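## Task

Get plate M06 lying flat and seated within the locators of plate nest N1, while plate M09 stays in plate nest N2 just as it sits now. The result must hold without the robot supporting anything, so release the plate and pull the gripper away at the end.

## Robot and tools

ROBOT. Two six-joint xArm arms, left_arm and right_arm, each ending in a parallel two-finger gripper. Only one arm is normally needed; the other may be parked out of the way. Each arm's base sits at: left_arm (+0.027, +0.342, 0) m, quat_wxyz (+0.996, 0, 0, -0.087); right_arm (-0.039, -0.379, 0) m, quat_wxyz (+1.000, 0, 0, +0.029).

FRAMES. Results report poses in one shared scene frame: origin on the table top midway between the arms, +z up, +x pointing out over the table, left_arm on the +y side. The arm names do not refer to image sides. Each gripper also has its own axes: fingers extend along its +z, and they open and close along its y. end_effector_position is the spot between the pads when closed, roughly 2 cm short of the fingertips; closing pushes the tips about 10 mm further along +z. Reported hand positions can be slightly off, more so at long reach.

ROW LAYOUT (shared by execute_actions and move). One row is 14 numbers, each in [-1, 1], always for both arms: left_arm dx, dy, dz, rx, ry, rz, opening, then right_arm dx, dy, dz, rx, ry, rz, opening. dx..rz are an offset (not a pose) in that gripper's own axes, relative to its measured pose; 1.0 equals 0.6 m of travel or 180 degrees of turn, and rx, ry, rz form a single rotation vector. The opening is absolute: +1 fully open (0.084 m between pads), -1 closed. Use zeros for an arm that should not move, but still give it the opening it should keep.

execute_actions(actions). actions is a list of actions; each action is a table of up to 15 rows, one per 1/30 s control step, and if shorter its last row is held for the remaining steps. Every row in an action is measured from the gripper pose at the start of that action, not added to the row before. For a call's first action, the start is the last pose reported in this scene. An empty list simply returns the state and images. Per step the command is clipped to within 70 mm and 16 degrees of the measured pose, so large offsets need several actions; position wins over orientation if both cannot be met.

move(target, speed, blocking). target is one 14-number row as above; its offsets count from the pose in the most recent result that showed one. Each gripper travels a straight line toward its target; both paths finish together, lasting 0.5 to 10 s (cut off at 10 s). speed is in m/s, 0.002 to 0.5, default 0.25; turning is capped at twice that value in rad/s. Openings are sent when the move starts. Paths ignore obstacles and the other arm, and grippers may lag, drift or overshoot the speed, especially with a nearly straight arm. Faster contact hits harder, and a target set deeper beyond a contact presses harder. The result adds a move: line giving the ending (done, off_target, moving, held, fault) and any limits (paced = the sent pose was clipped; held = a check blocked some steps, after which the arm may speed up), plus each gripper's distance from its target. If only one arm is named, the other finished at rest. With blocking=false the result comes after 0.5 s while motion continues; you must call wait or stop before any new move or execute_actions.

wait(seconds): 0 to 10; lets the scene run with the last commands held, returning early when a running move ends. stop(): brakes a running move; it needs some distance, more when fast, and fingers keep moving. zoom_image(camera, region): camera is one of cam_head_left, cam_head_right, cam_high, cam_low, cam_left_wrist, cam_right_wrist (all 896x504); region is [x0, y0, x1, y1] in pixels from the top-left, no larger than 504 by 504. read_manual(section): only "licences"; moves nothing. finished_scene(scene): pass the number of the current scene to end it irreversibly; its result reports success and may bring the next task.

RESULTS. Each result shows per-arm gripper position (m), quat_wxyz, linear and angular velocity, grip_measured (finger opening on the same -1..+1 scale), joint positions and torques (offset and noisy), Hand target lines (where the controller now drives each gripper), and possibly pose unreachable, MOTOR HOT, TORQUE FAULT or OVER-TEMPERATURE FAULT lines.

GRIPPING. Grasp a plate only across its width, on the body above the flange; pads pushed down onto a base flange can jam and may not free on opening. To hold, keep commanding an opening well below grip_measured (lower squeezes harder, up to about 24 N per pad). Slamming shut can overshoot the force. Something may briefly pull on a held plate, so grip firmly.

CAUTIONS. Do not drop or knock anything off the table, and leave the other plate untouched. Avoid arm-to-arm contact. Pressing against something firm keeps building force while the hand is short of its target; zero offsets do not relieve it, moving the hand away does. Joint load limits (N m): waist and shoulder 43.5, elbow and forearm roll 26.1, wrist pitch and wrist roll 17.4, including held weight; reaching one brakes that arm for 10 s. Holding loads heats motors: warning at 65 °C, forced braking at 80 °C. Joint ranges (rad): waist and both rolls ±6.283, shoulder -2.059 to 2.094, elbow -3.927 to 0.192, wrist pitch -1.693 to 3.142. The robot holds its last command while you think, and faster, smoother, low-effort motion is preferred. Finish by opening the gripper and lifting clear so the plate rests on its own.

Each tool is called after "Call:" as name([rows], argument=value, ...), one row to a line, values as JSON.

## Session

Call:
execute_actions(actions=[])

Scene clock: 0.00 s.
left_arm: end_effector_position=(+0.1036, +0.6636, +0.3577) grip_measured=+1.00 end_effector_quat_wxyz=(-0.273, +0.669, +0.486, -0.492) end_effector_velocity=(+0.000, -0.000, -0.000) end_effector_angular_velocity=(-0.000, -0.002, +0.001) | right_arm: end_effector_position=(+0.3598, -0.3555, +0.2500) grip_measured=+1.00 end_effector_quat_wxyz=(+0.001, +1.000, +0.029, +0.000) end_effector_velocity=(+0.000, -0.000, +0.000) end_effector_angular_velocity=(+0.000, -0.001, -0.001)
Joint positions: left_arm=[ 0.962  0.057 -1.271  0.762  2.163 -0.365  0.084] | right_arm=[ 0.003 -0.267 -0.927 -0.002  1.193  0.002  0.084]
Joint velocities: left_arm=[ 0.    -0.    -0.001 -0.002 -0.    -0.001 -0.   ] | right_arm=[-0.001  0.    -0.    -0.    -0.     0.    -0.   ]
Joint torques (N m, as the arm reports them, + toward a larger angle): no reading
Hand target (left_arm): +0.104, +0.664, +0.358; -0.273, +0.669, +0.486, -0.492
Hand target (right_arm): +0.360, -0.355, +0.250; +0.001, +1.000, +0.029, +0.000

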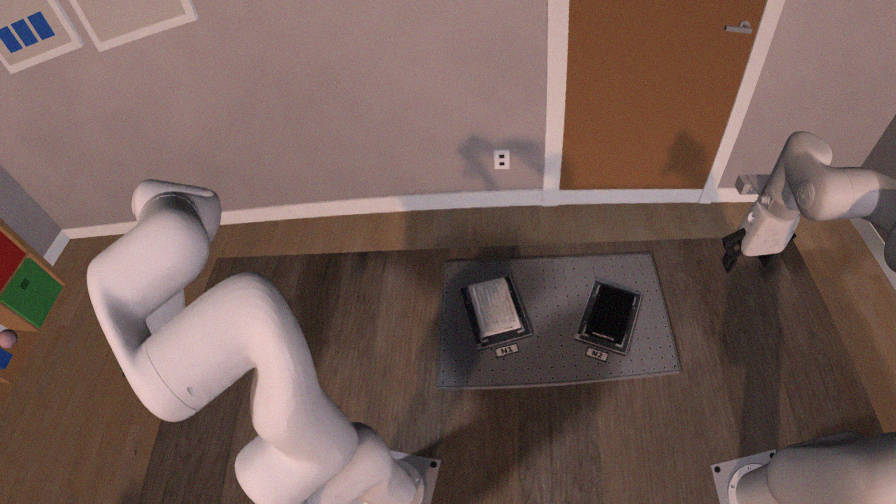

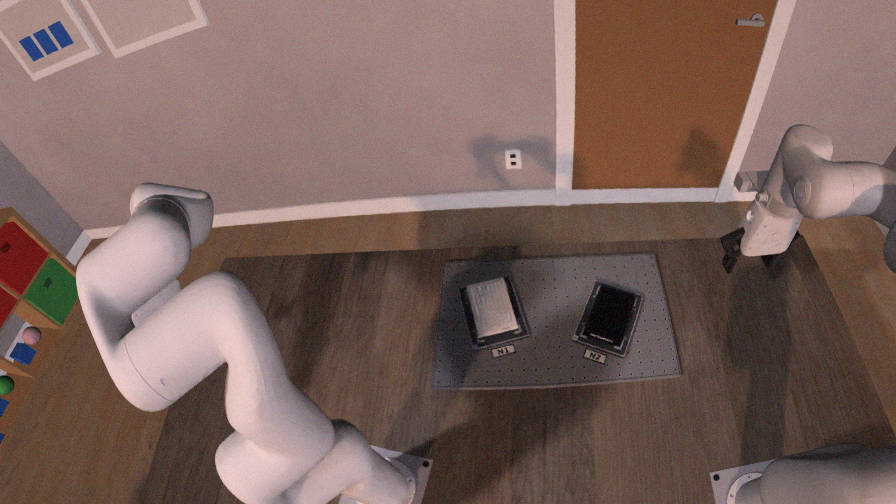

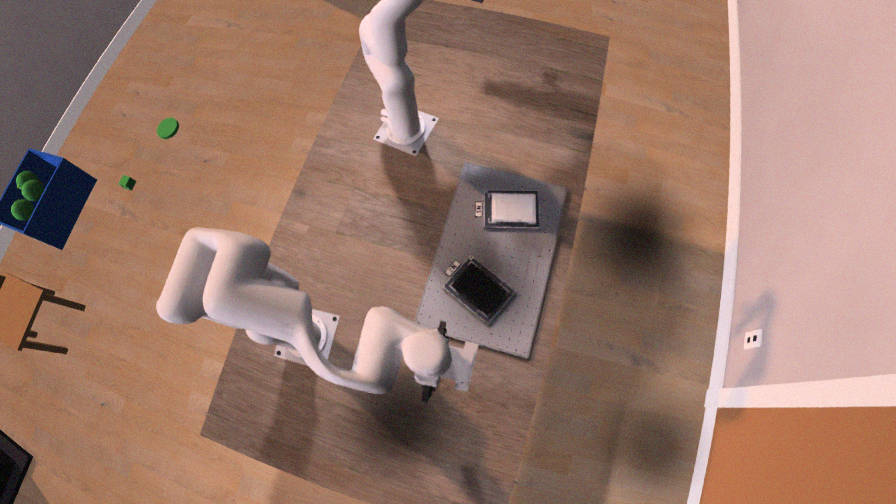

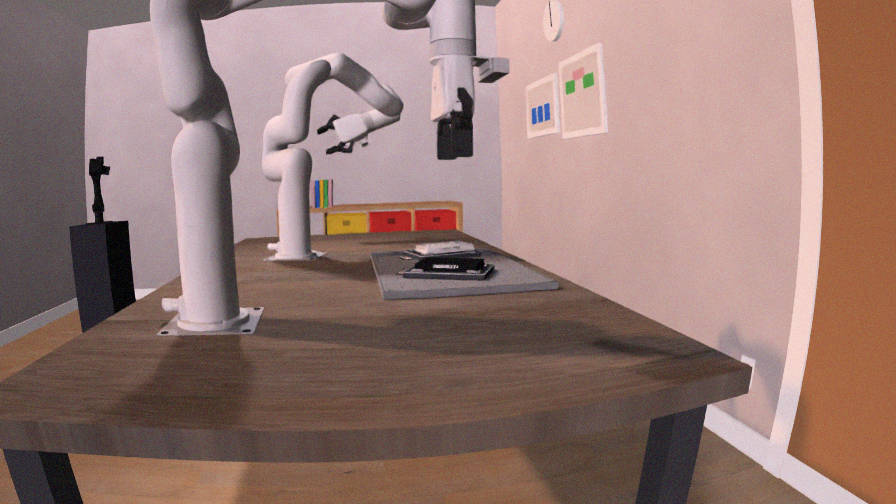

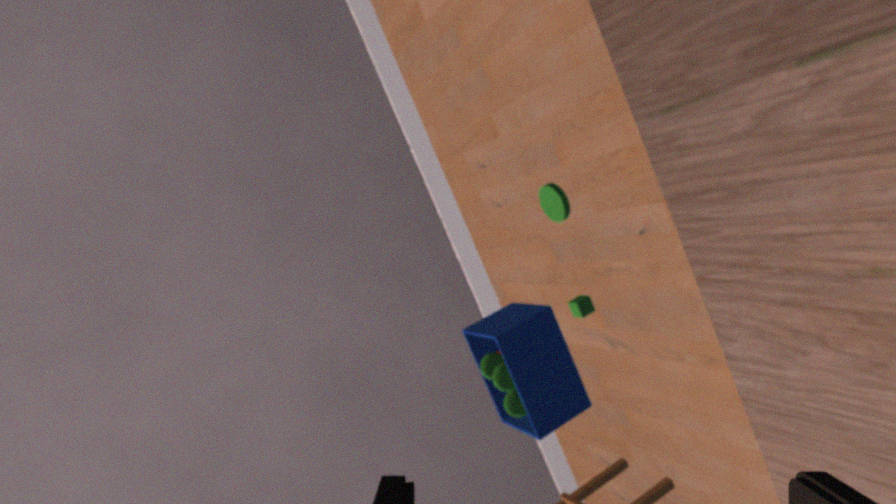

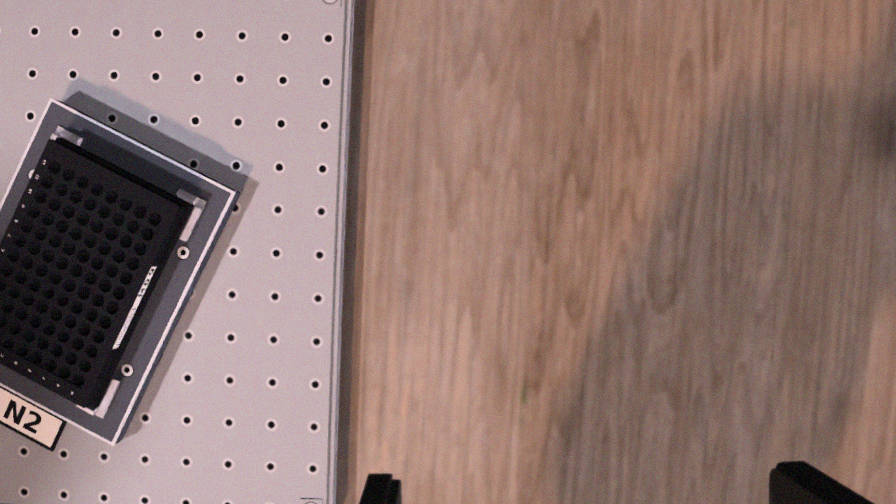

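Call:
move(target=[0,0,0,0,0,0,1, 0,-0.65,0,0,0,0,1])

Call:
zoom_image(camera="cam_head_left", region=[430,250,700,400])

Scene clock: 14.70 s.
left_arm: end_effector_position=(+0.1036, +0.6636, +0.3577) grip_measured=+1.00 end_effector_quat_wxyz=(-0.273, +0.669, +0.486, -0.492) end_effector_velocity=(-0.001, +0.000, +0.000) end_effector_angular_velocity=(+0.000, +0.001, +0.001) | right_arm: end_effector_position=(+0.3368, +0.0340, +0.2508) grip_measured=+1.00 end_effector_quat_wxyz=(-0.001, +1.000, +0.029, +0.000) end_effector_velocity=(-0.002, +0.001, -0.003) end_effector_angular_velocity=(-0.004, +0.004, +0.002)
Joint positions: left_arm=[ 0.962  0.057 -1.271  0.762  2.163 -0.365  0.084] | right_arm=[ 0.775  0.286 -1.569  0.001  1.281  0.773  0.084]
Joint velocities: left_arm=[ 0.001 -0.001  0.     0.001  0.001  0.001  0.   ] | right_arm=[ 0.004  0.005 -0.001  0.     0.002  0.002 -0.   ]
Joint torques (N m, as the arm reports them, + toward a larger angle): left_arm=[  0.4  -26.13 -11.65   0.11   1.21   0.05] | right_arm=[ -0.71 -17.56 -15.2   -0.75  -1.81   0.03]
Hand target (left_arm): +0.104, +0.664, +0.358; -0.273, +0.669, +0.486, -0.492
Hand target (right_arm): +0.337, +0.034, +0.250; -0.001, +1.000, +0.029, +0.000
Off the commanded pose (left_arm): 0.000 m, 0 deg.
Off the commanded pose (right_arm): 0.002 m, 0 deg.
move: done

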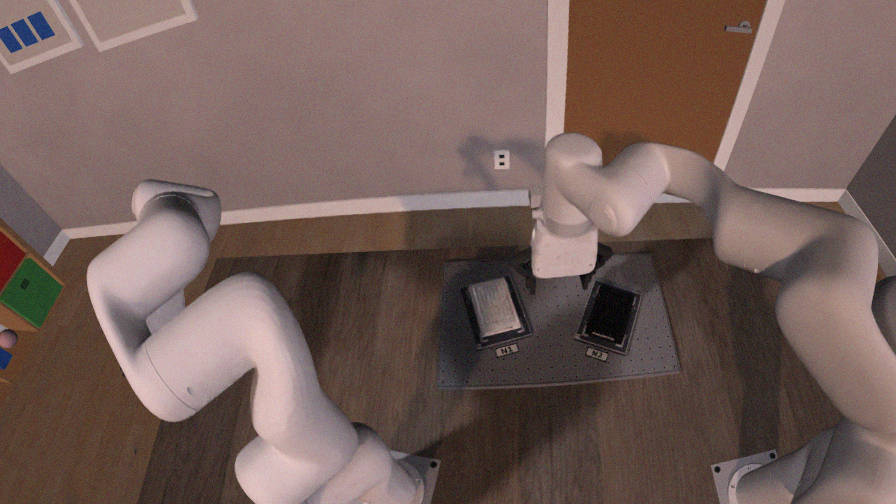

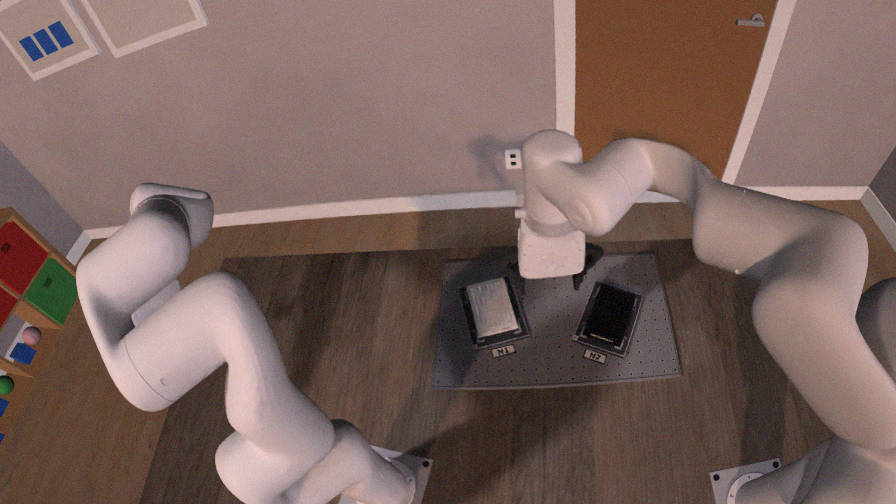

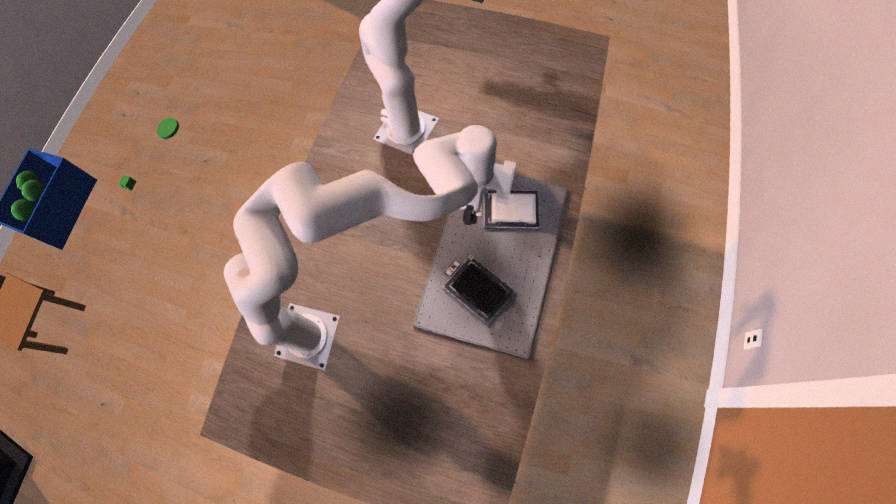

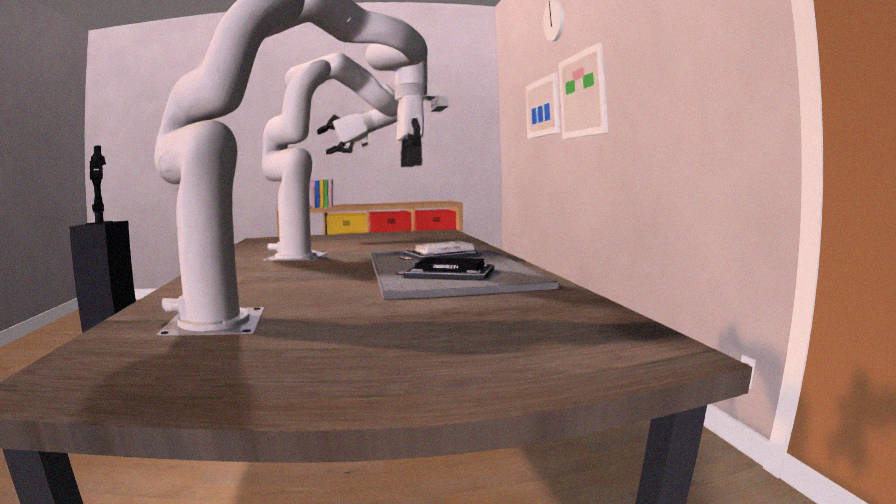

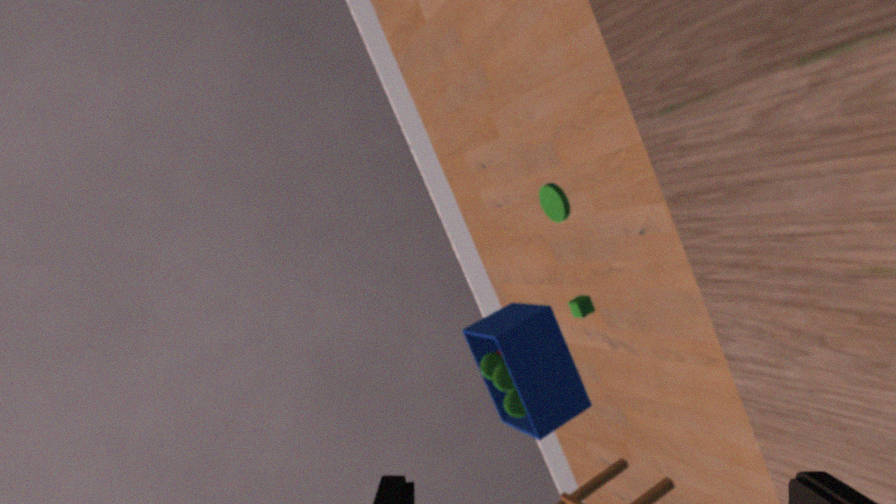

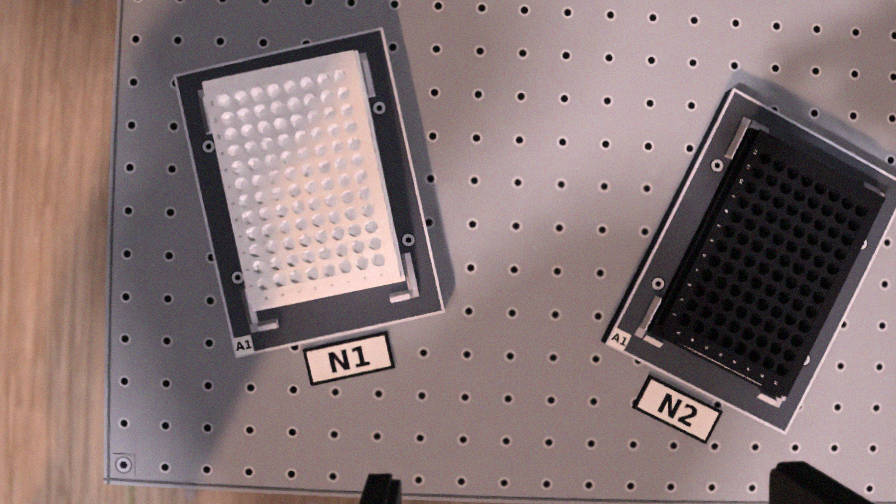

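Region (430, 250, 700, 400) of cam_head_left's 896x504 image, scaled by 1.867, with more detail than that image has.

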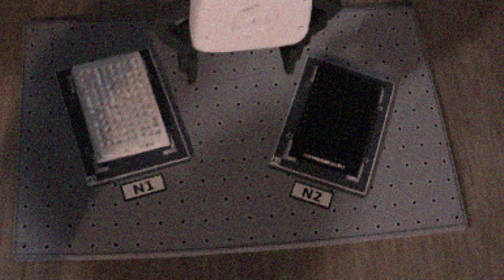

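Call:
zoom_image(camera="cam_right_wrist", region=[150,10,470,370])

Call:
zoom_image(camera="cam_low", region=[380,225,520,295])

Region (150, 10, 470, 370) of cam_right_wrist's 896x504 image, scaled by 1.400, with more detail than that image has.

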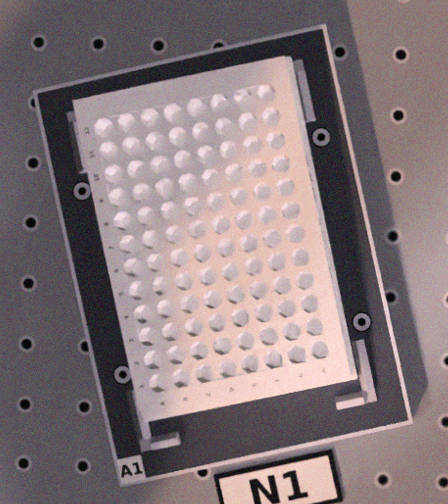

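Region (380, 225, 520, 295) of cam_low's 896x504 image, scaled by 3.600, with more detail than that image has.

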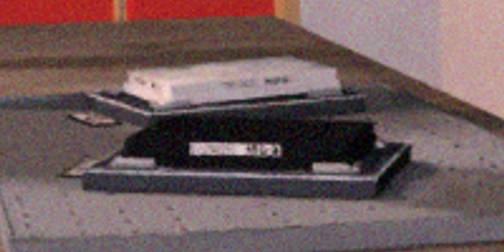

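Call:
move(target=[0,0,0,0,0,0,1, 0.179,-0.189,0.25,0,0,-0.067,1])

Scene clock: 30.43 s.
left_arm: end_effector_position=(+0.1036, +0.6636, +0.3577) grip_measured=+1.00 end_effector_quat_wxyz=(-0.273, +0.669, +0.486, -0.492) end_effector_velocity=(-0.000, -0.000, -0.000) end_effector_angular_velocity=(-0.001, +0.001, +0.001) | right_arm: end_effector_position=(+0.4365, +0.1533, +0.1008) grip_measured=+1.00 end_effector_quat_wxyz=(-0.005, +0.991, +0.134, +0.004) end_effector_velocity=(+0.001, +0.001, +0.001) end_effector_angular_velocity=(-0.006, +0.005, -0.000)
Joint positions: left_arm=[ 0.962  0.057 -1.271  0.762  2.163 -0.365  0.084] | right_arm=[ 0.784  1.215 -2.665  0.001  1.437  0.573  0.084]
Joint velocities: left_arm=[ 0.001  0.     0.001 -0.     0.001  0.    -0.   ] | right_arm=[-0.     0.197 -0.361 -0.     0.173  0.     0.   ]
Joint torques (N m, as the arm reports them, + toward a larger angle): left_arm=[  0.92 -26.12 -11.69   0.35   1.02   0.26] | right_arm=[ -0.22 -25.35 -14.64  -0.77  -2.24   0.07]
Hand target (left_arm): +0.104, +0.664, +0.358; -0.273, +0.669, +0.486, -0.492
Hand target (right_arm): +0.437, +0.153, +0.101; -0.004, +0.991, +0.134, +0.004
Off the commanded pose (left_arm): 0.000 m, 0 deg.
Off the commanded pose (right_arm): 0.001 m, 1 deg.
move: done

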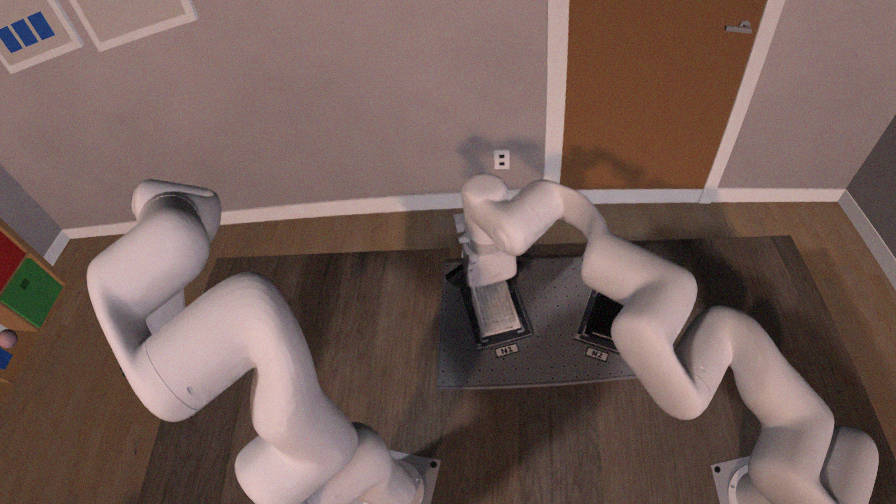

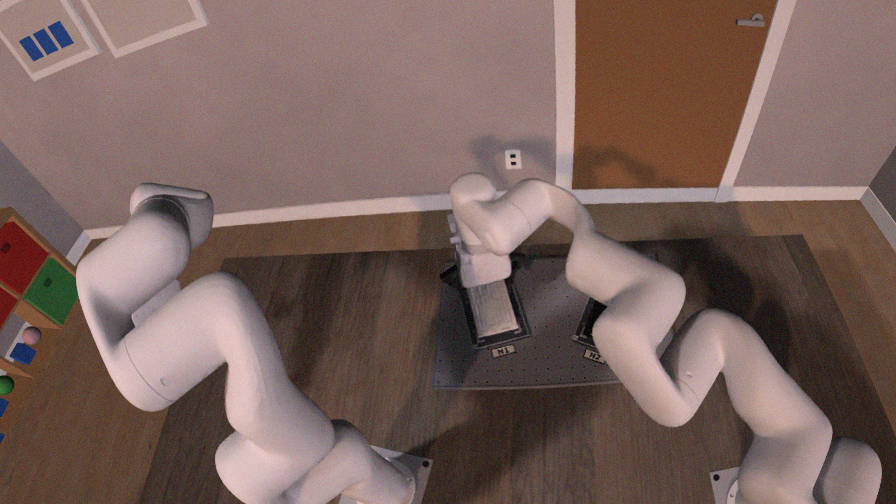

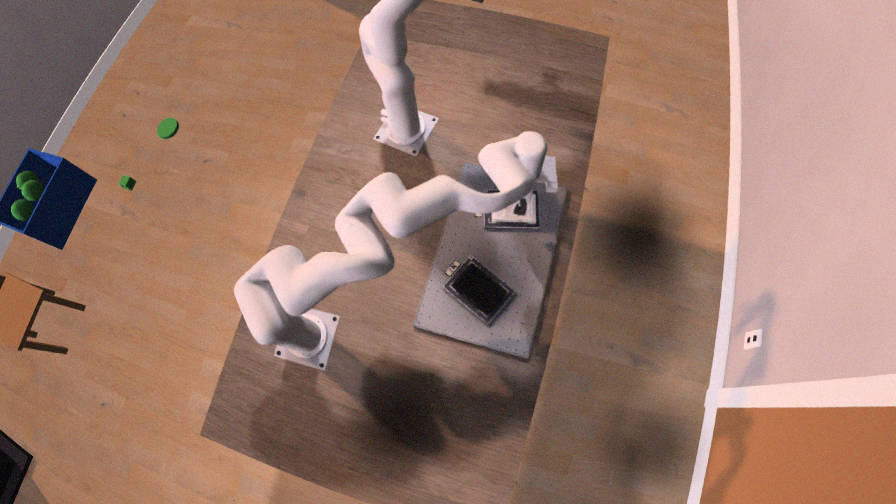

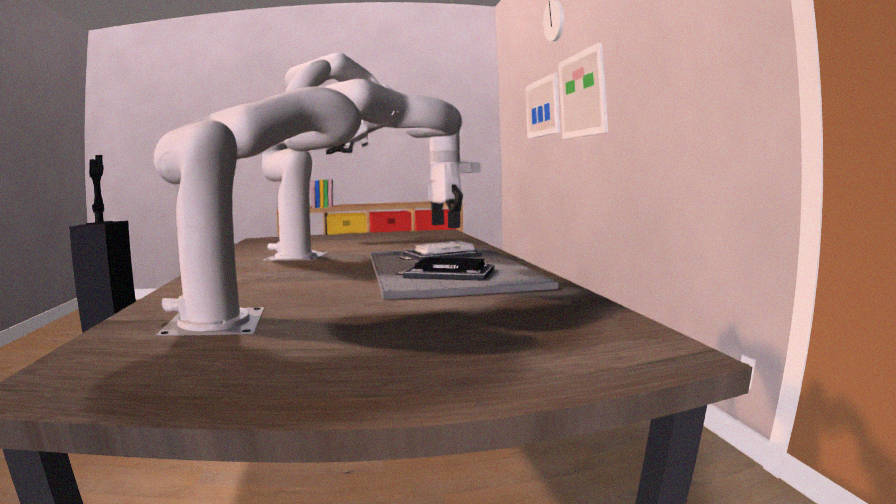

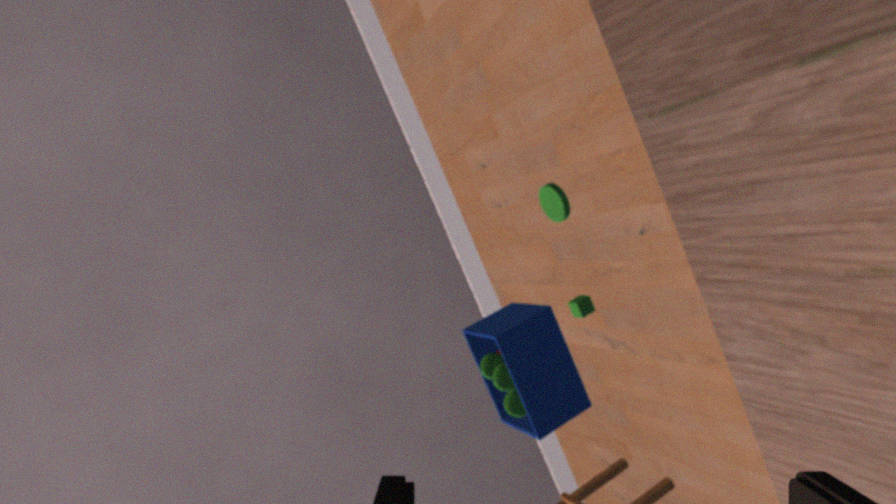

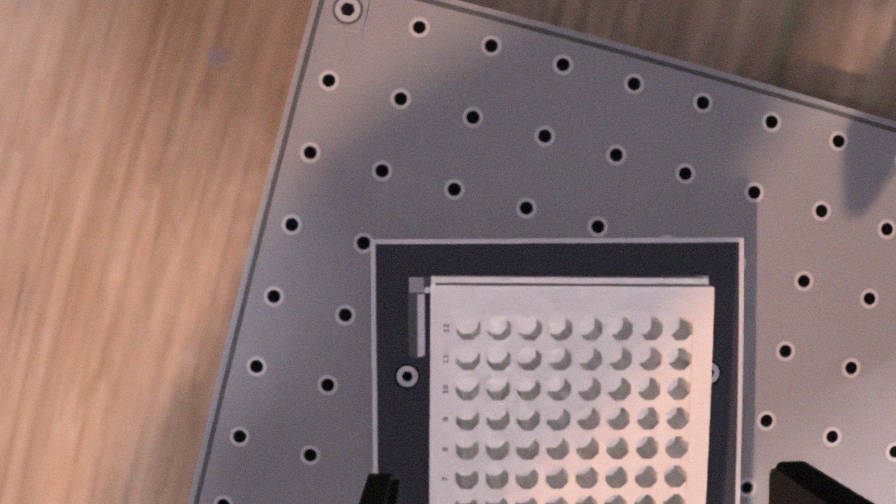

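Call:
move(target=[0,0,0,0,0,0,1, 0,0.006,0.04,0,0,0,1], speed=0.05)

Call:
zoom_image(camera="cam_low", region=[380,190,520,270])

Scene clock: 40.87 s.
left_arm: end_effector_position=(+0.1036, +0.6636, +0.3577) grip_measured=+1.00 end_effector_quat_wxyz=(-0.273, +0.669, +0.486, -0.492) end_effector_velocity=(-0.000, -0.000, -0.000) end_effector_angular_velocity=(+0.001, -0.001, +0.002) | right_arm: end_effector_position=(+0.4377, +0.1503, +0.0773) grip_measured=+1.00 end_effector_quat_wxyz=(-0.004, +0.991, +0.134, +0.004) end_effector_velocity=(+0.002, +0.002, +0.007) end_effector_angular_velocity=(+0.025, -0.022, +0.000)
Joint positions: left_arm=[ 0.962  0.057 -1.271  0.762  2.163 -0.365  0.084] | right_arm=[ 0.78   1.164 -2.505  0.001  1.33   0.568  0.084]
Joint velocities: left_arm=[ 0.    -0.001  0.001 -0.001  0.    -0.002 -0.   ] | right_arm=[-0.    -0.082  0.136  0.    -0.087 -0.001  0.   ]
Joint torques (N m, as the arm reports them, + toward a larger angle): left_arm=[  0.95 -26.3  -11.67   0.36   1.17  -0.04] | right_arm=[ -0.56 -24.04 -15.54  -0.69  -1.85   0.18]
Hand target (left_arm): +0.104, +0.664, +0.358; -0.273, +0.669, +0.486, -0.492
Hand target (right_arm): +0.438, +0.150, +0.077; -0.004, +0.991, +0.134, +0.004
Off the commanded pose (left_arm): 0.000 m, 0 deg.
Off the commanded pose (right_arm): 0.001 m, 0 deg.
move: done

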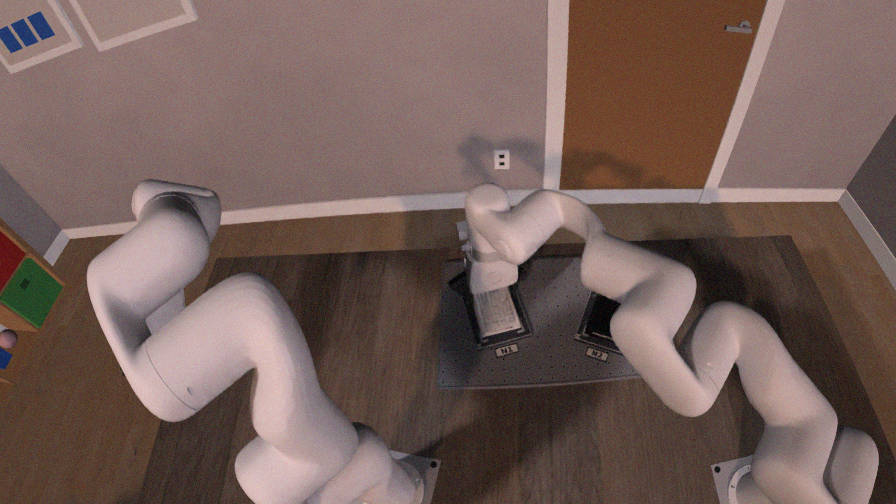

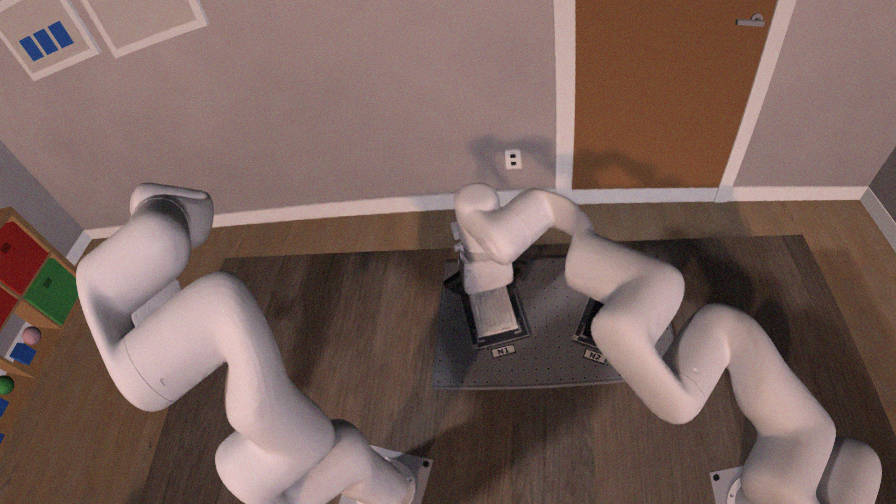

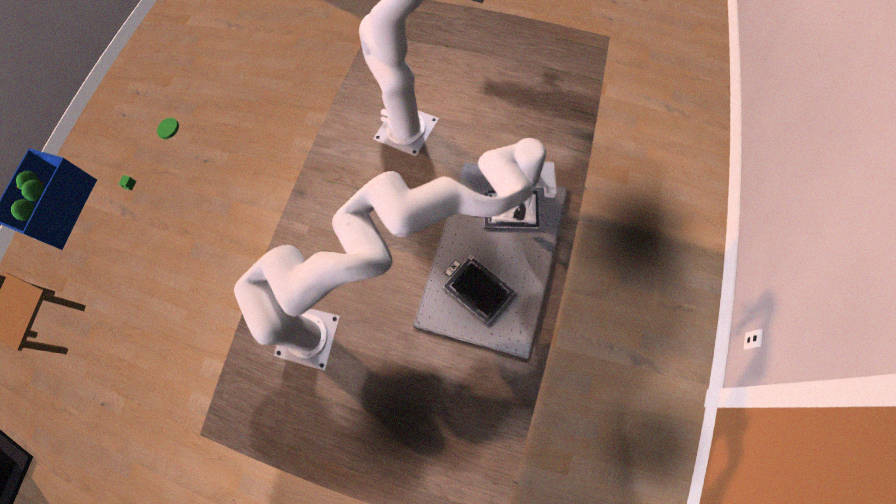

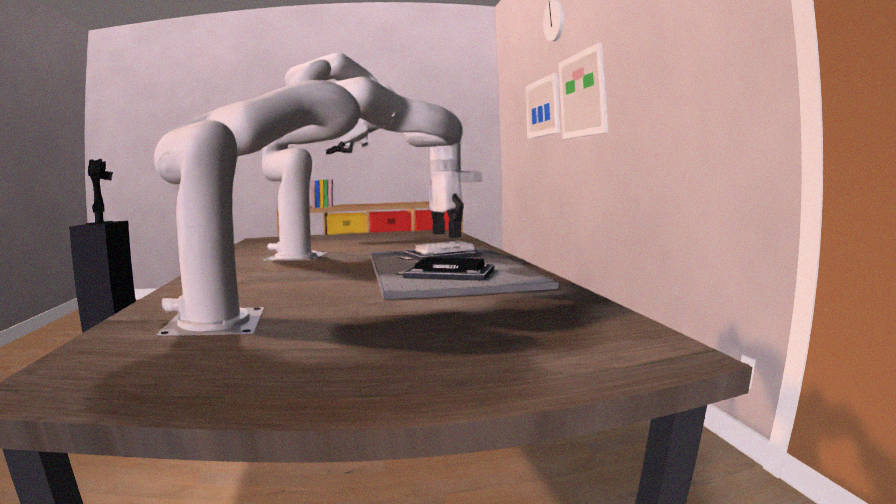

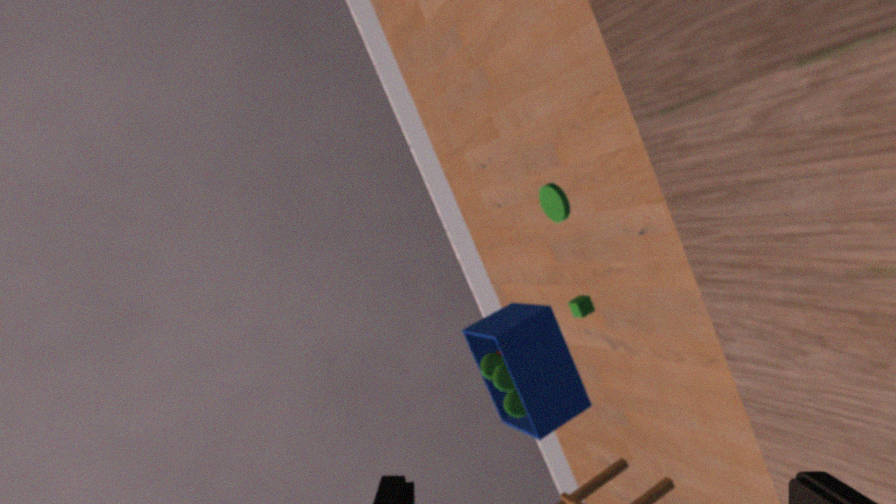

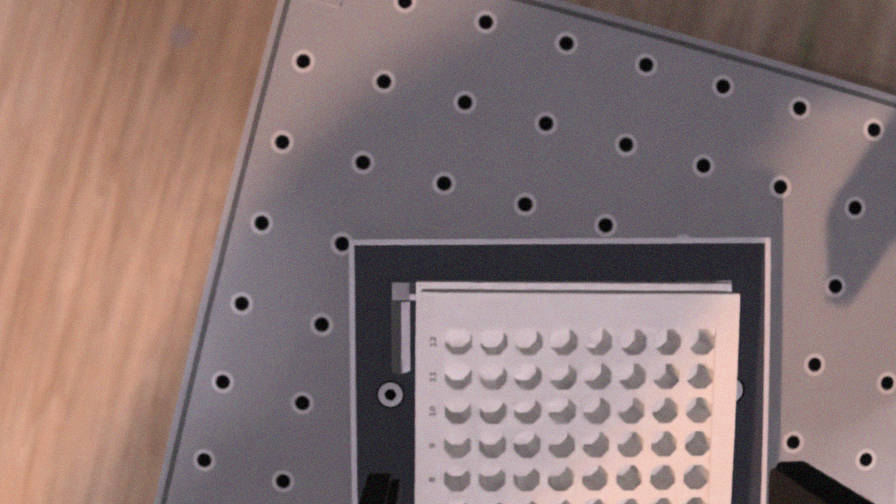

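Region (380, 190, 520, 270) of cam_low's 896x504 image, scaled by 3.600, with more detail than that image has; it fills the top 288 rows of this view, and the rest is white.

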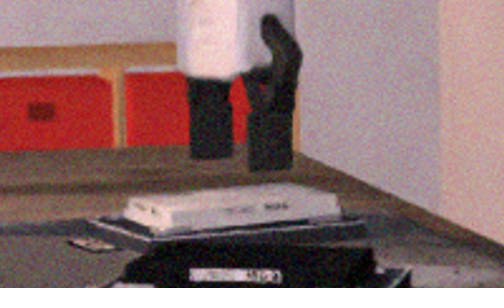

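Call:
move(target=[0,0,0,0,0,0,1, 0,0.002,0.03,0,0,0,1], speed=0.02)

Call:
zoom_image(camera="cam_low", region=[380,190,520,270])

Scene clock: 47.80 s.
left_arm: end_effector_position=(+0.1036, +0.6636, +0.3577) grip_measured=+1.00 end_effector_quat_wxyz=(-0.273, +0.669, +0.486, -0.492) end_effector_velocity=(-0.000, -0.000, +0.001) end_effector_angular_velocity=(+0.001, +0.000, +0.001) | right_arm: end_effector_position=(+0.4381, +0.1493, +0.0593) grip_measured=+1.00 end_effector_quat_wxyz=(-0.004, +0.991, +0.134, +0.004) end_effector_velocity=(+0.001, +0.001, +0.004) end_effector_angular_velocity=(+0.007, -0.006, -0.002)
Joint positions: left_arm=[ 0.962  0.057 -1.271  0.762  2.163 -0.365  0.084] | right_arm=[ 0.779  1.166 -2.457  0.001  1.28   0.567  0.084]
Joint velocities: left_arm=[ 0.    -0.001 -0.001  0.001  0.001  0.    -0.   ] | right_arm=[-0.    -0.005 -0.001 -0.    -0.003  0.002  0.   ]
Joint torques (N m, as the arm reports them, + toward a larger angle): left_arm=[  0.9  -27.2  -11.73   0.23   1.31   0.1 ] | right_arm=[  0.02 -25.51 -15.24  -0.61  -2.07  -0.02]
Hand target (left_arm): +0.104, +0.664, +0.358; -0.273, +0.669, +0.486, -0.492
Hand target (right_arm): +0.438, +0.149, +0.059; -0.004, +0.991, +0.134, +0.004
Off the commanded pose (left_arm): 0.000 m, 0 deg.
Off the commanded pose (right_arm): 0.000 m, 0 deg.
move: done

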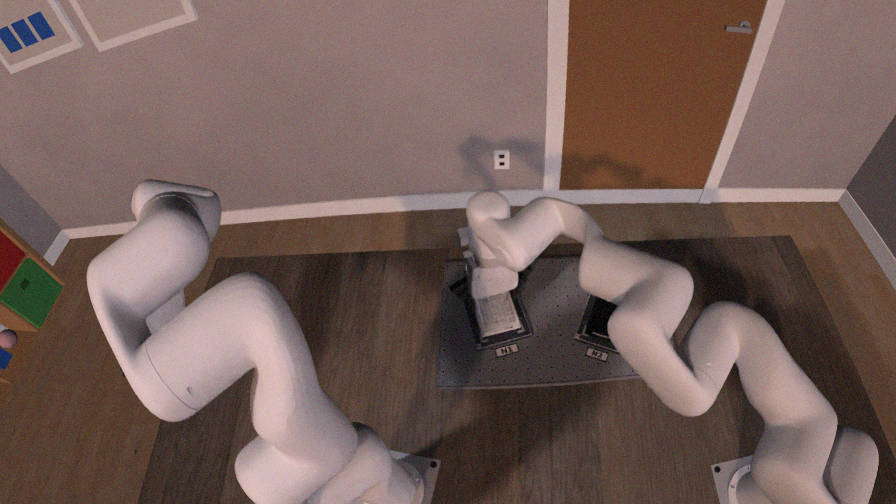

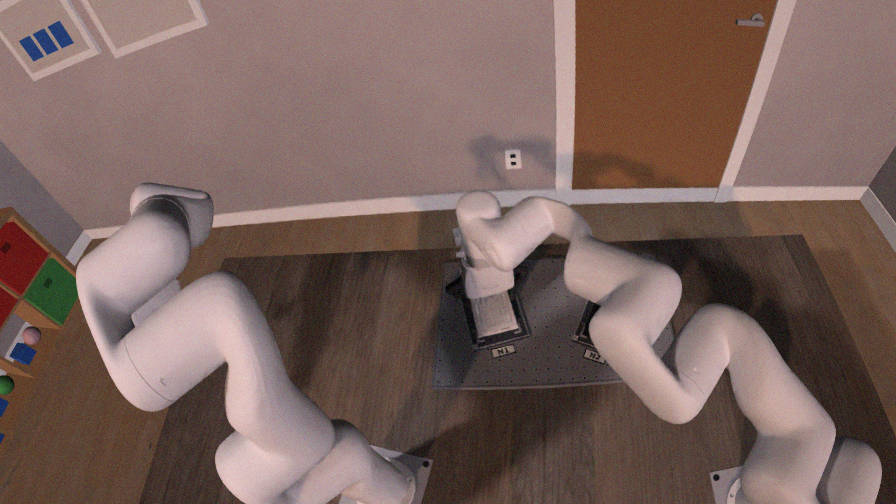

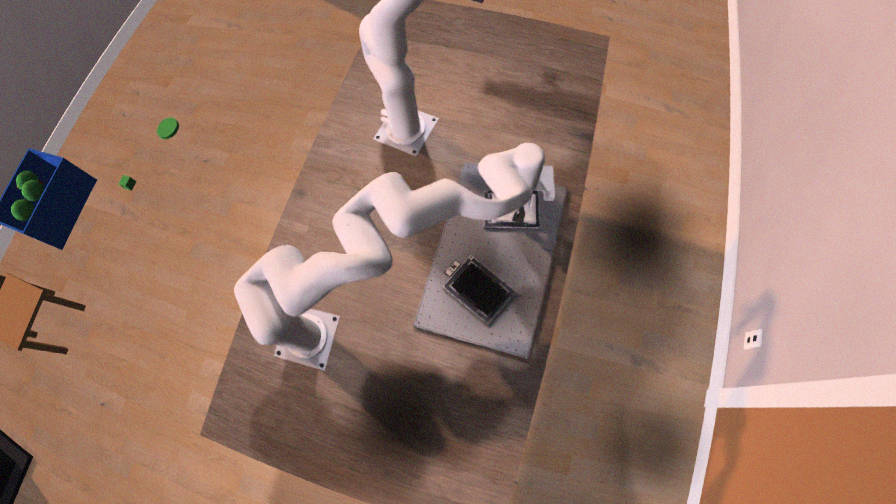

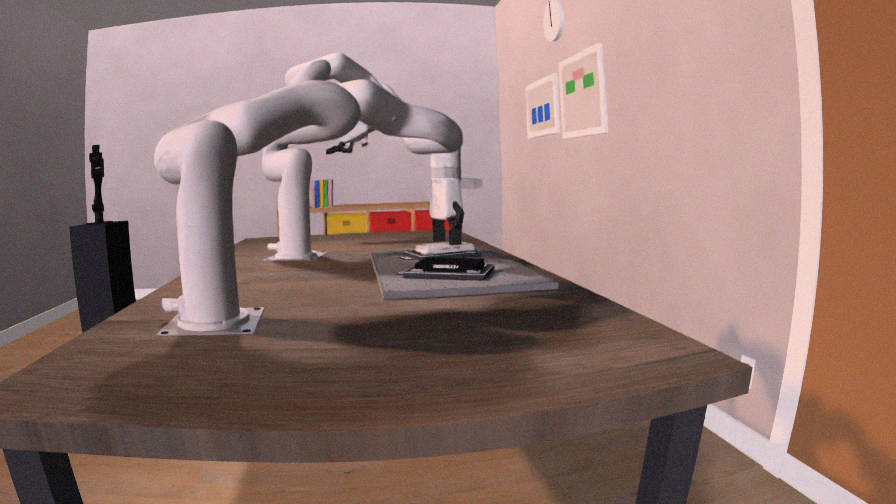

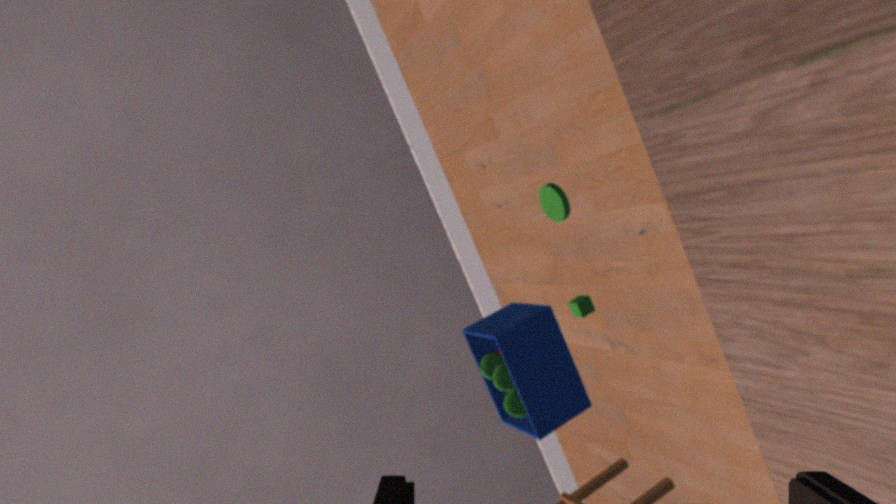

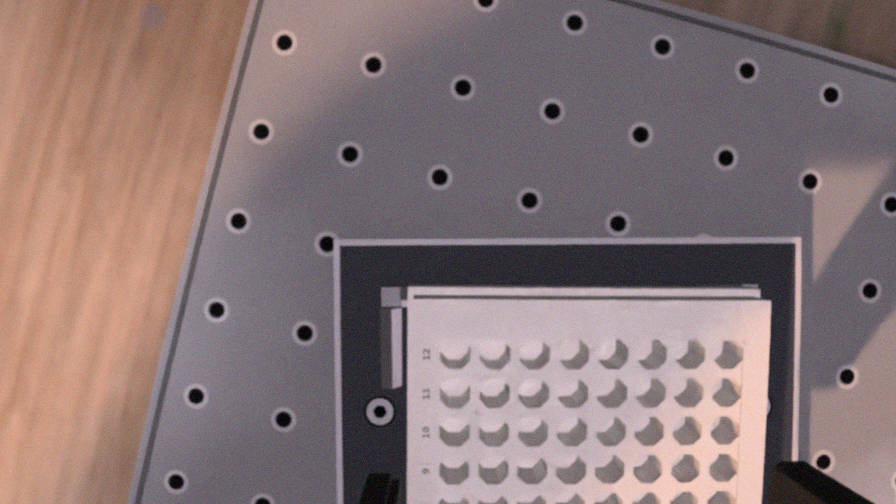

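Region (380, 190, 520, 270) of cam_low's 896x504 image, scaled by 3.600, with more detail than that image has; it fills the top 288 rows of this view, and the rest is white.

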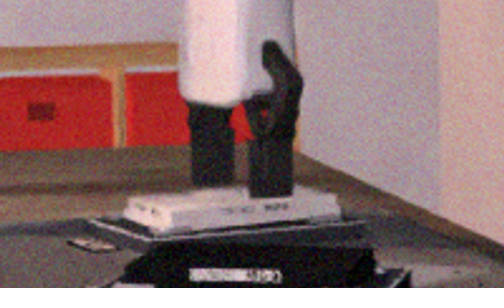

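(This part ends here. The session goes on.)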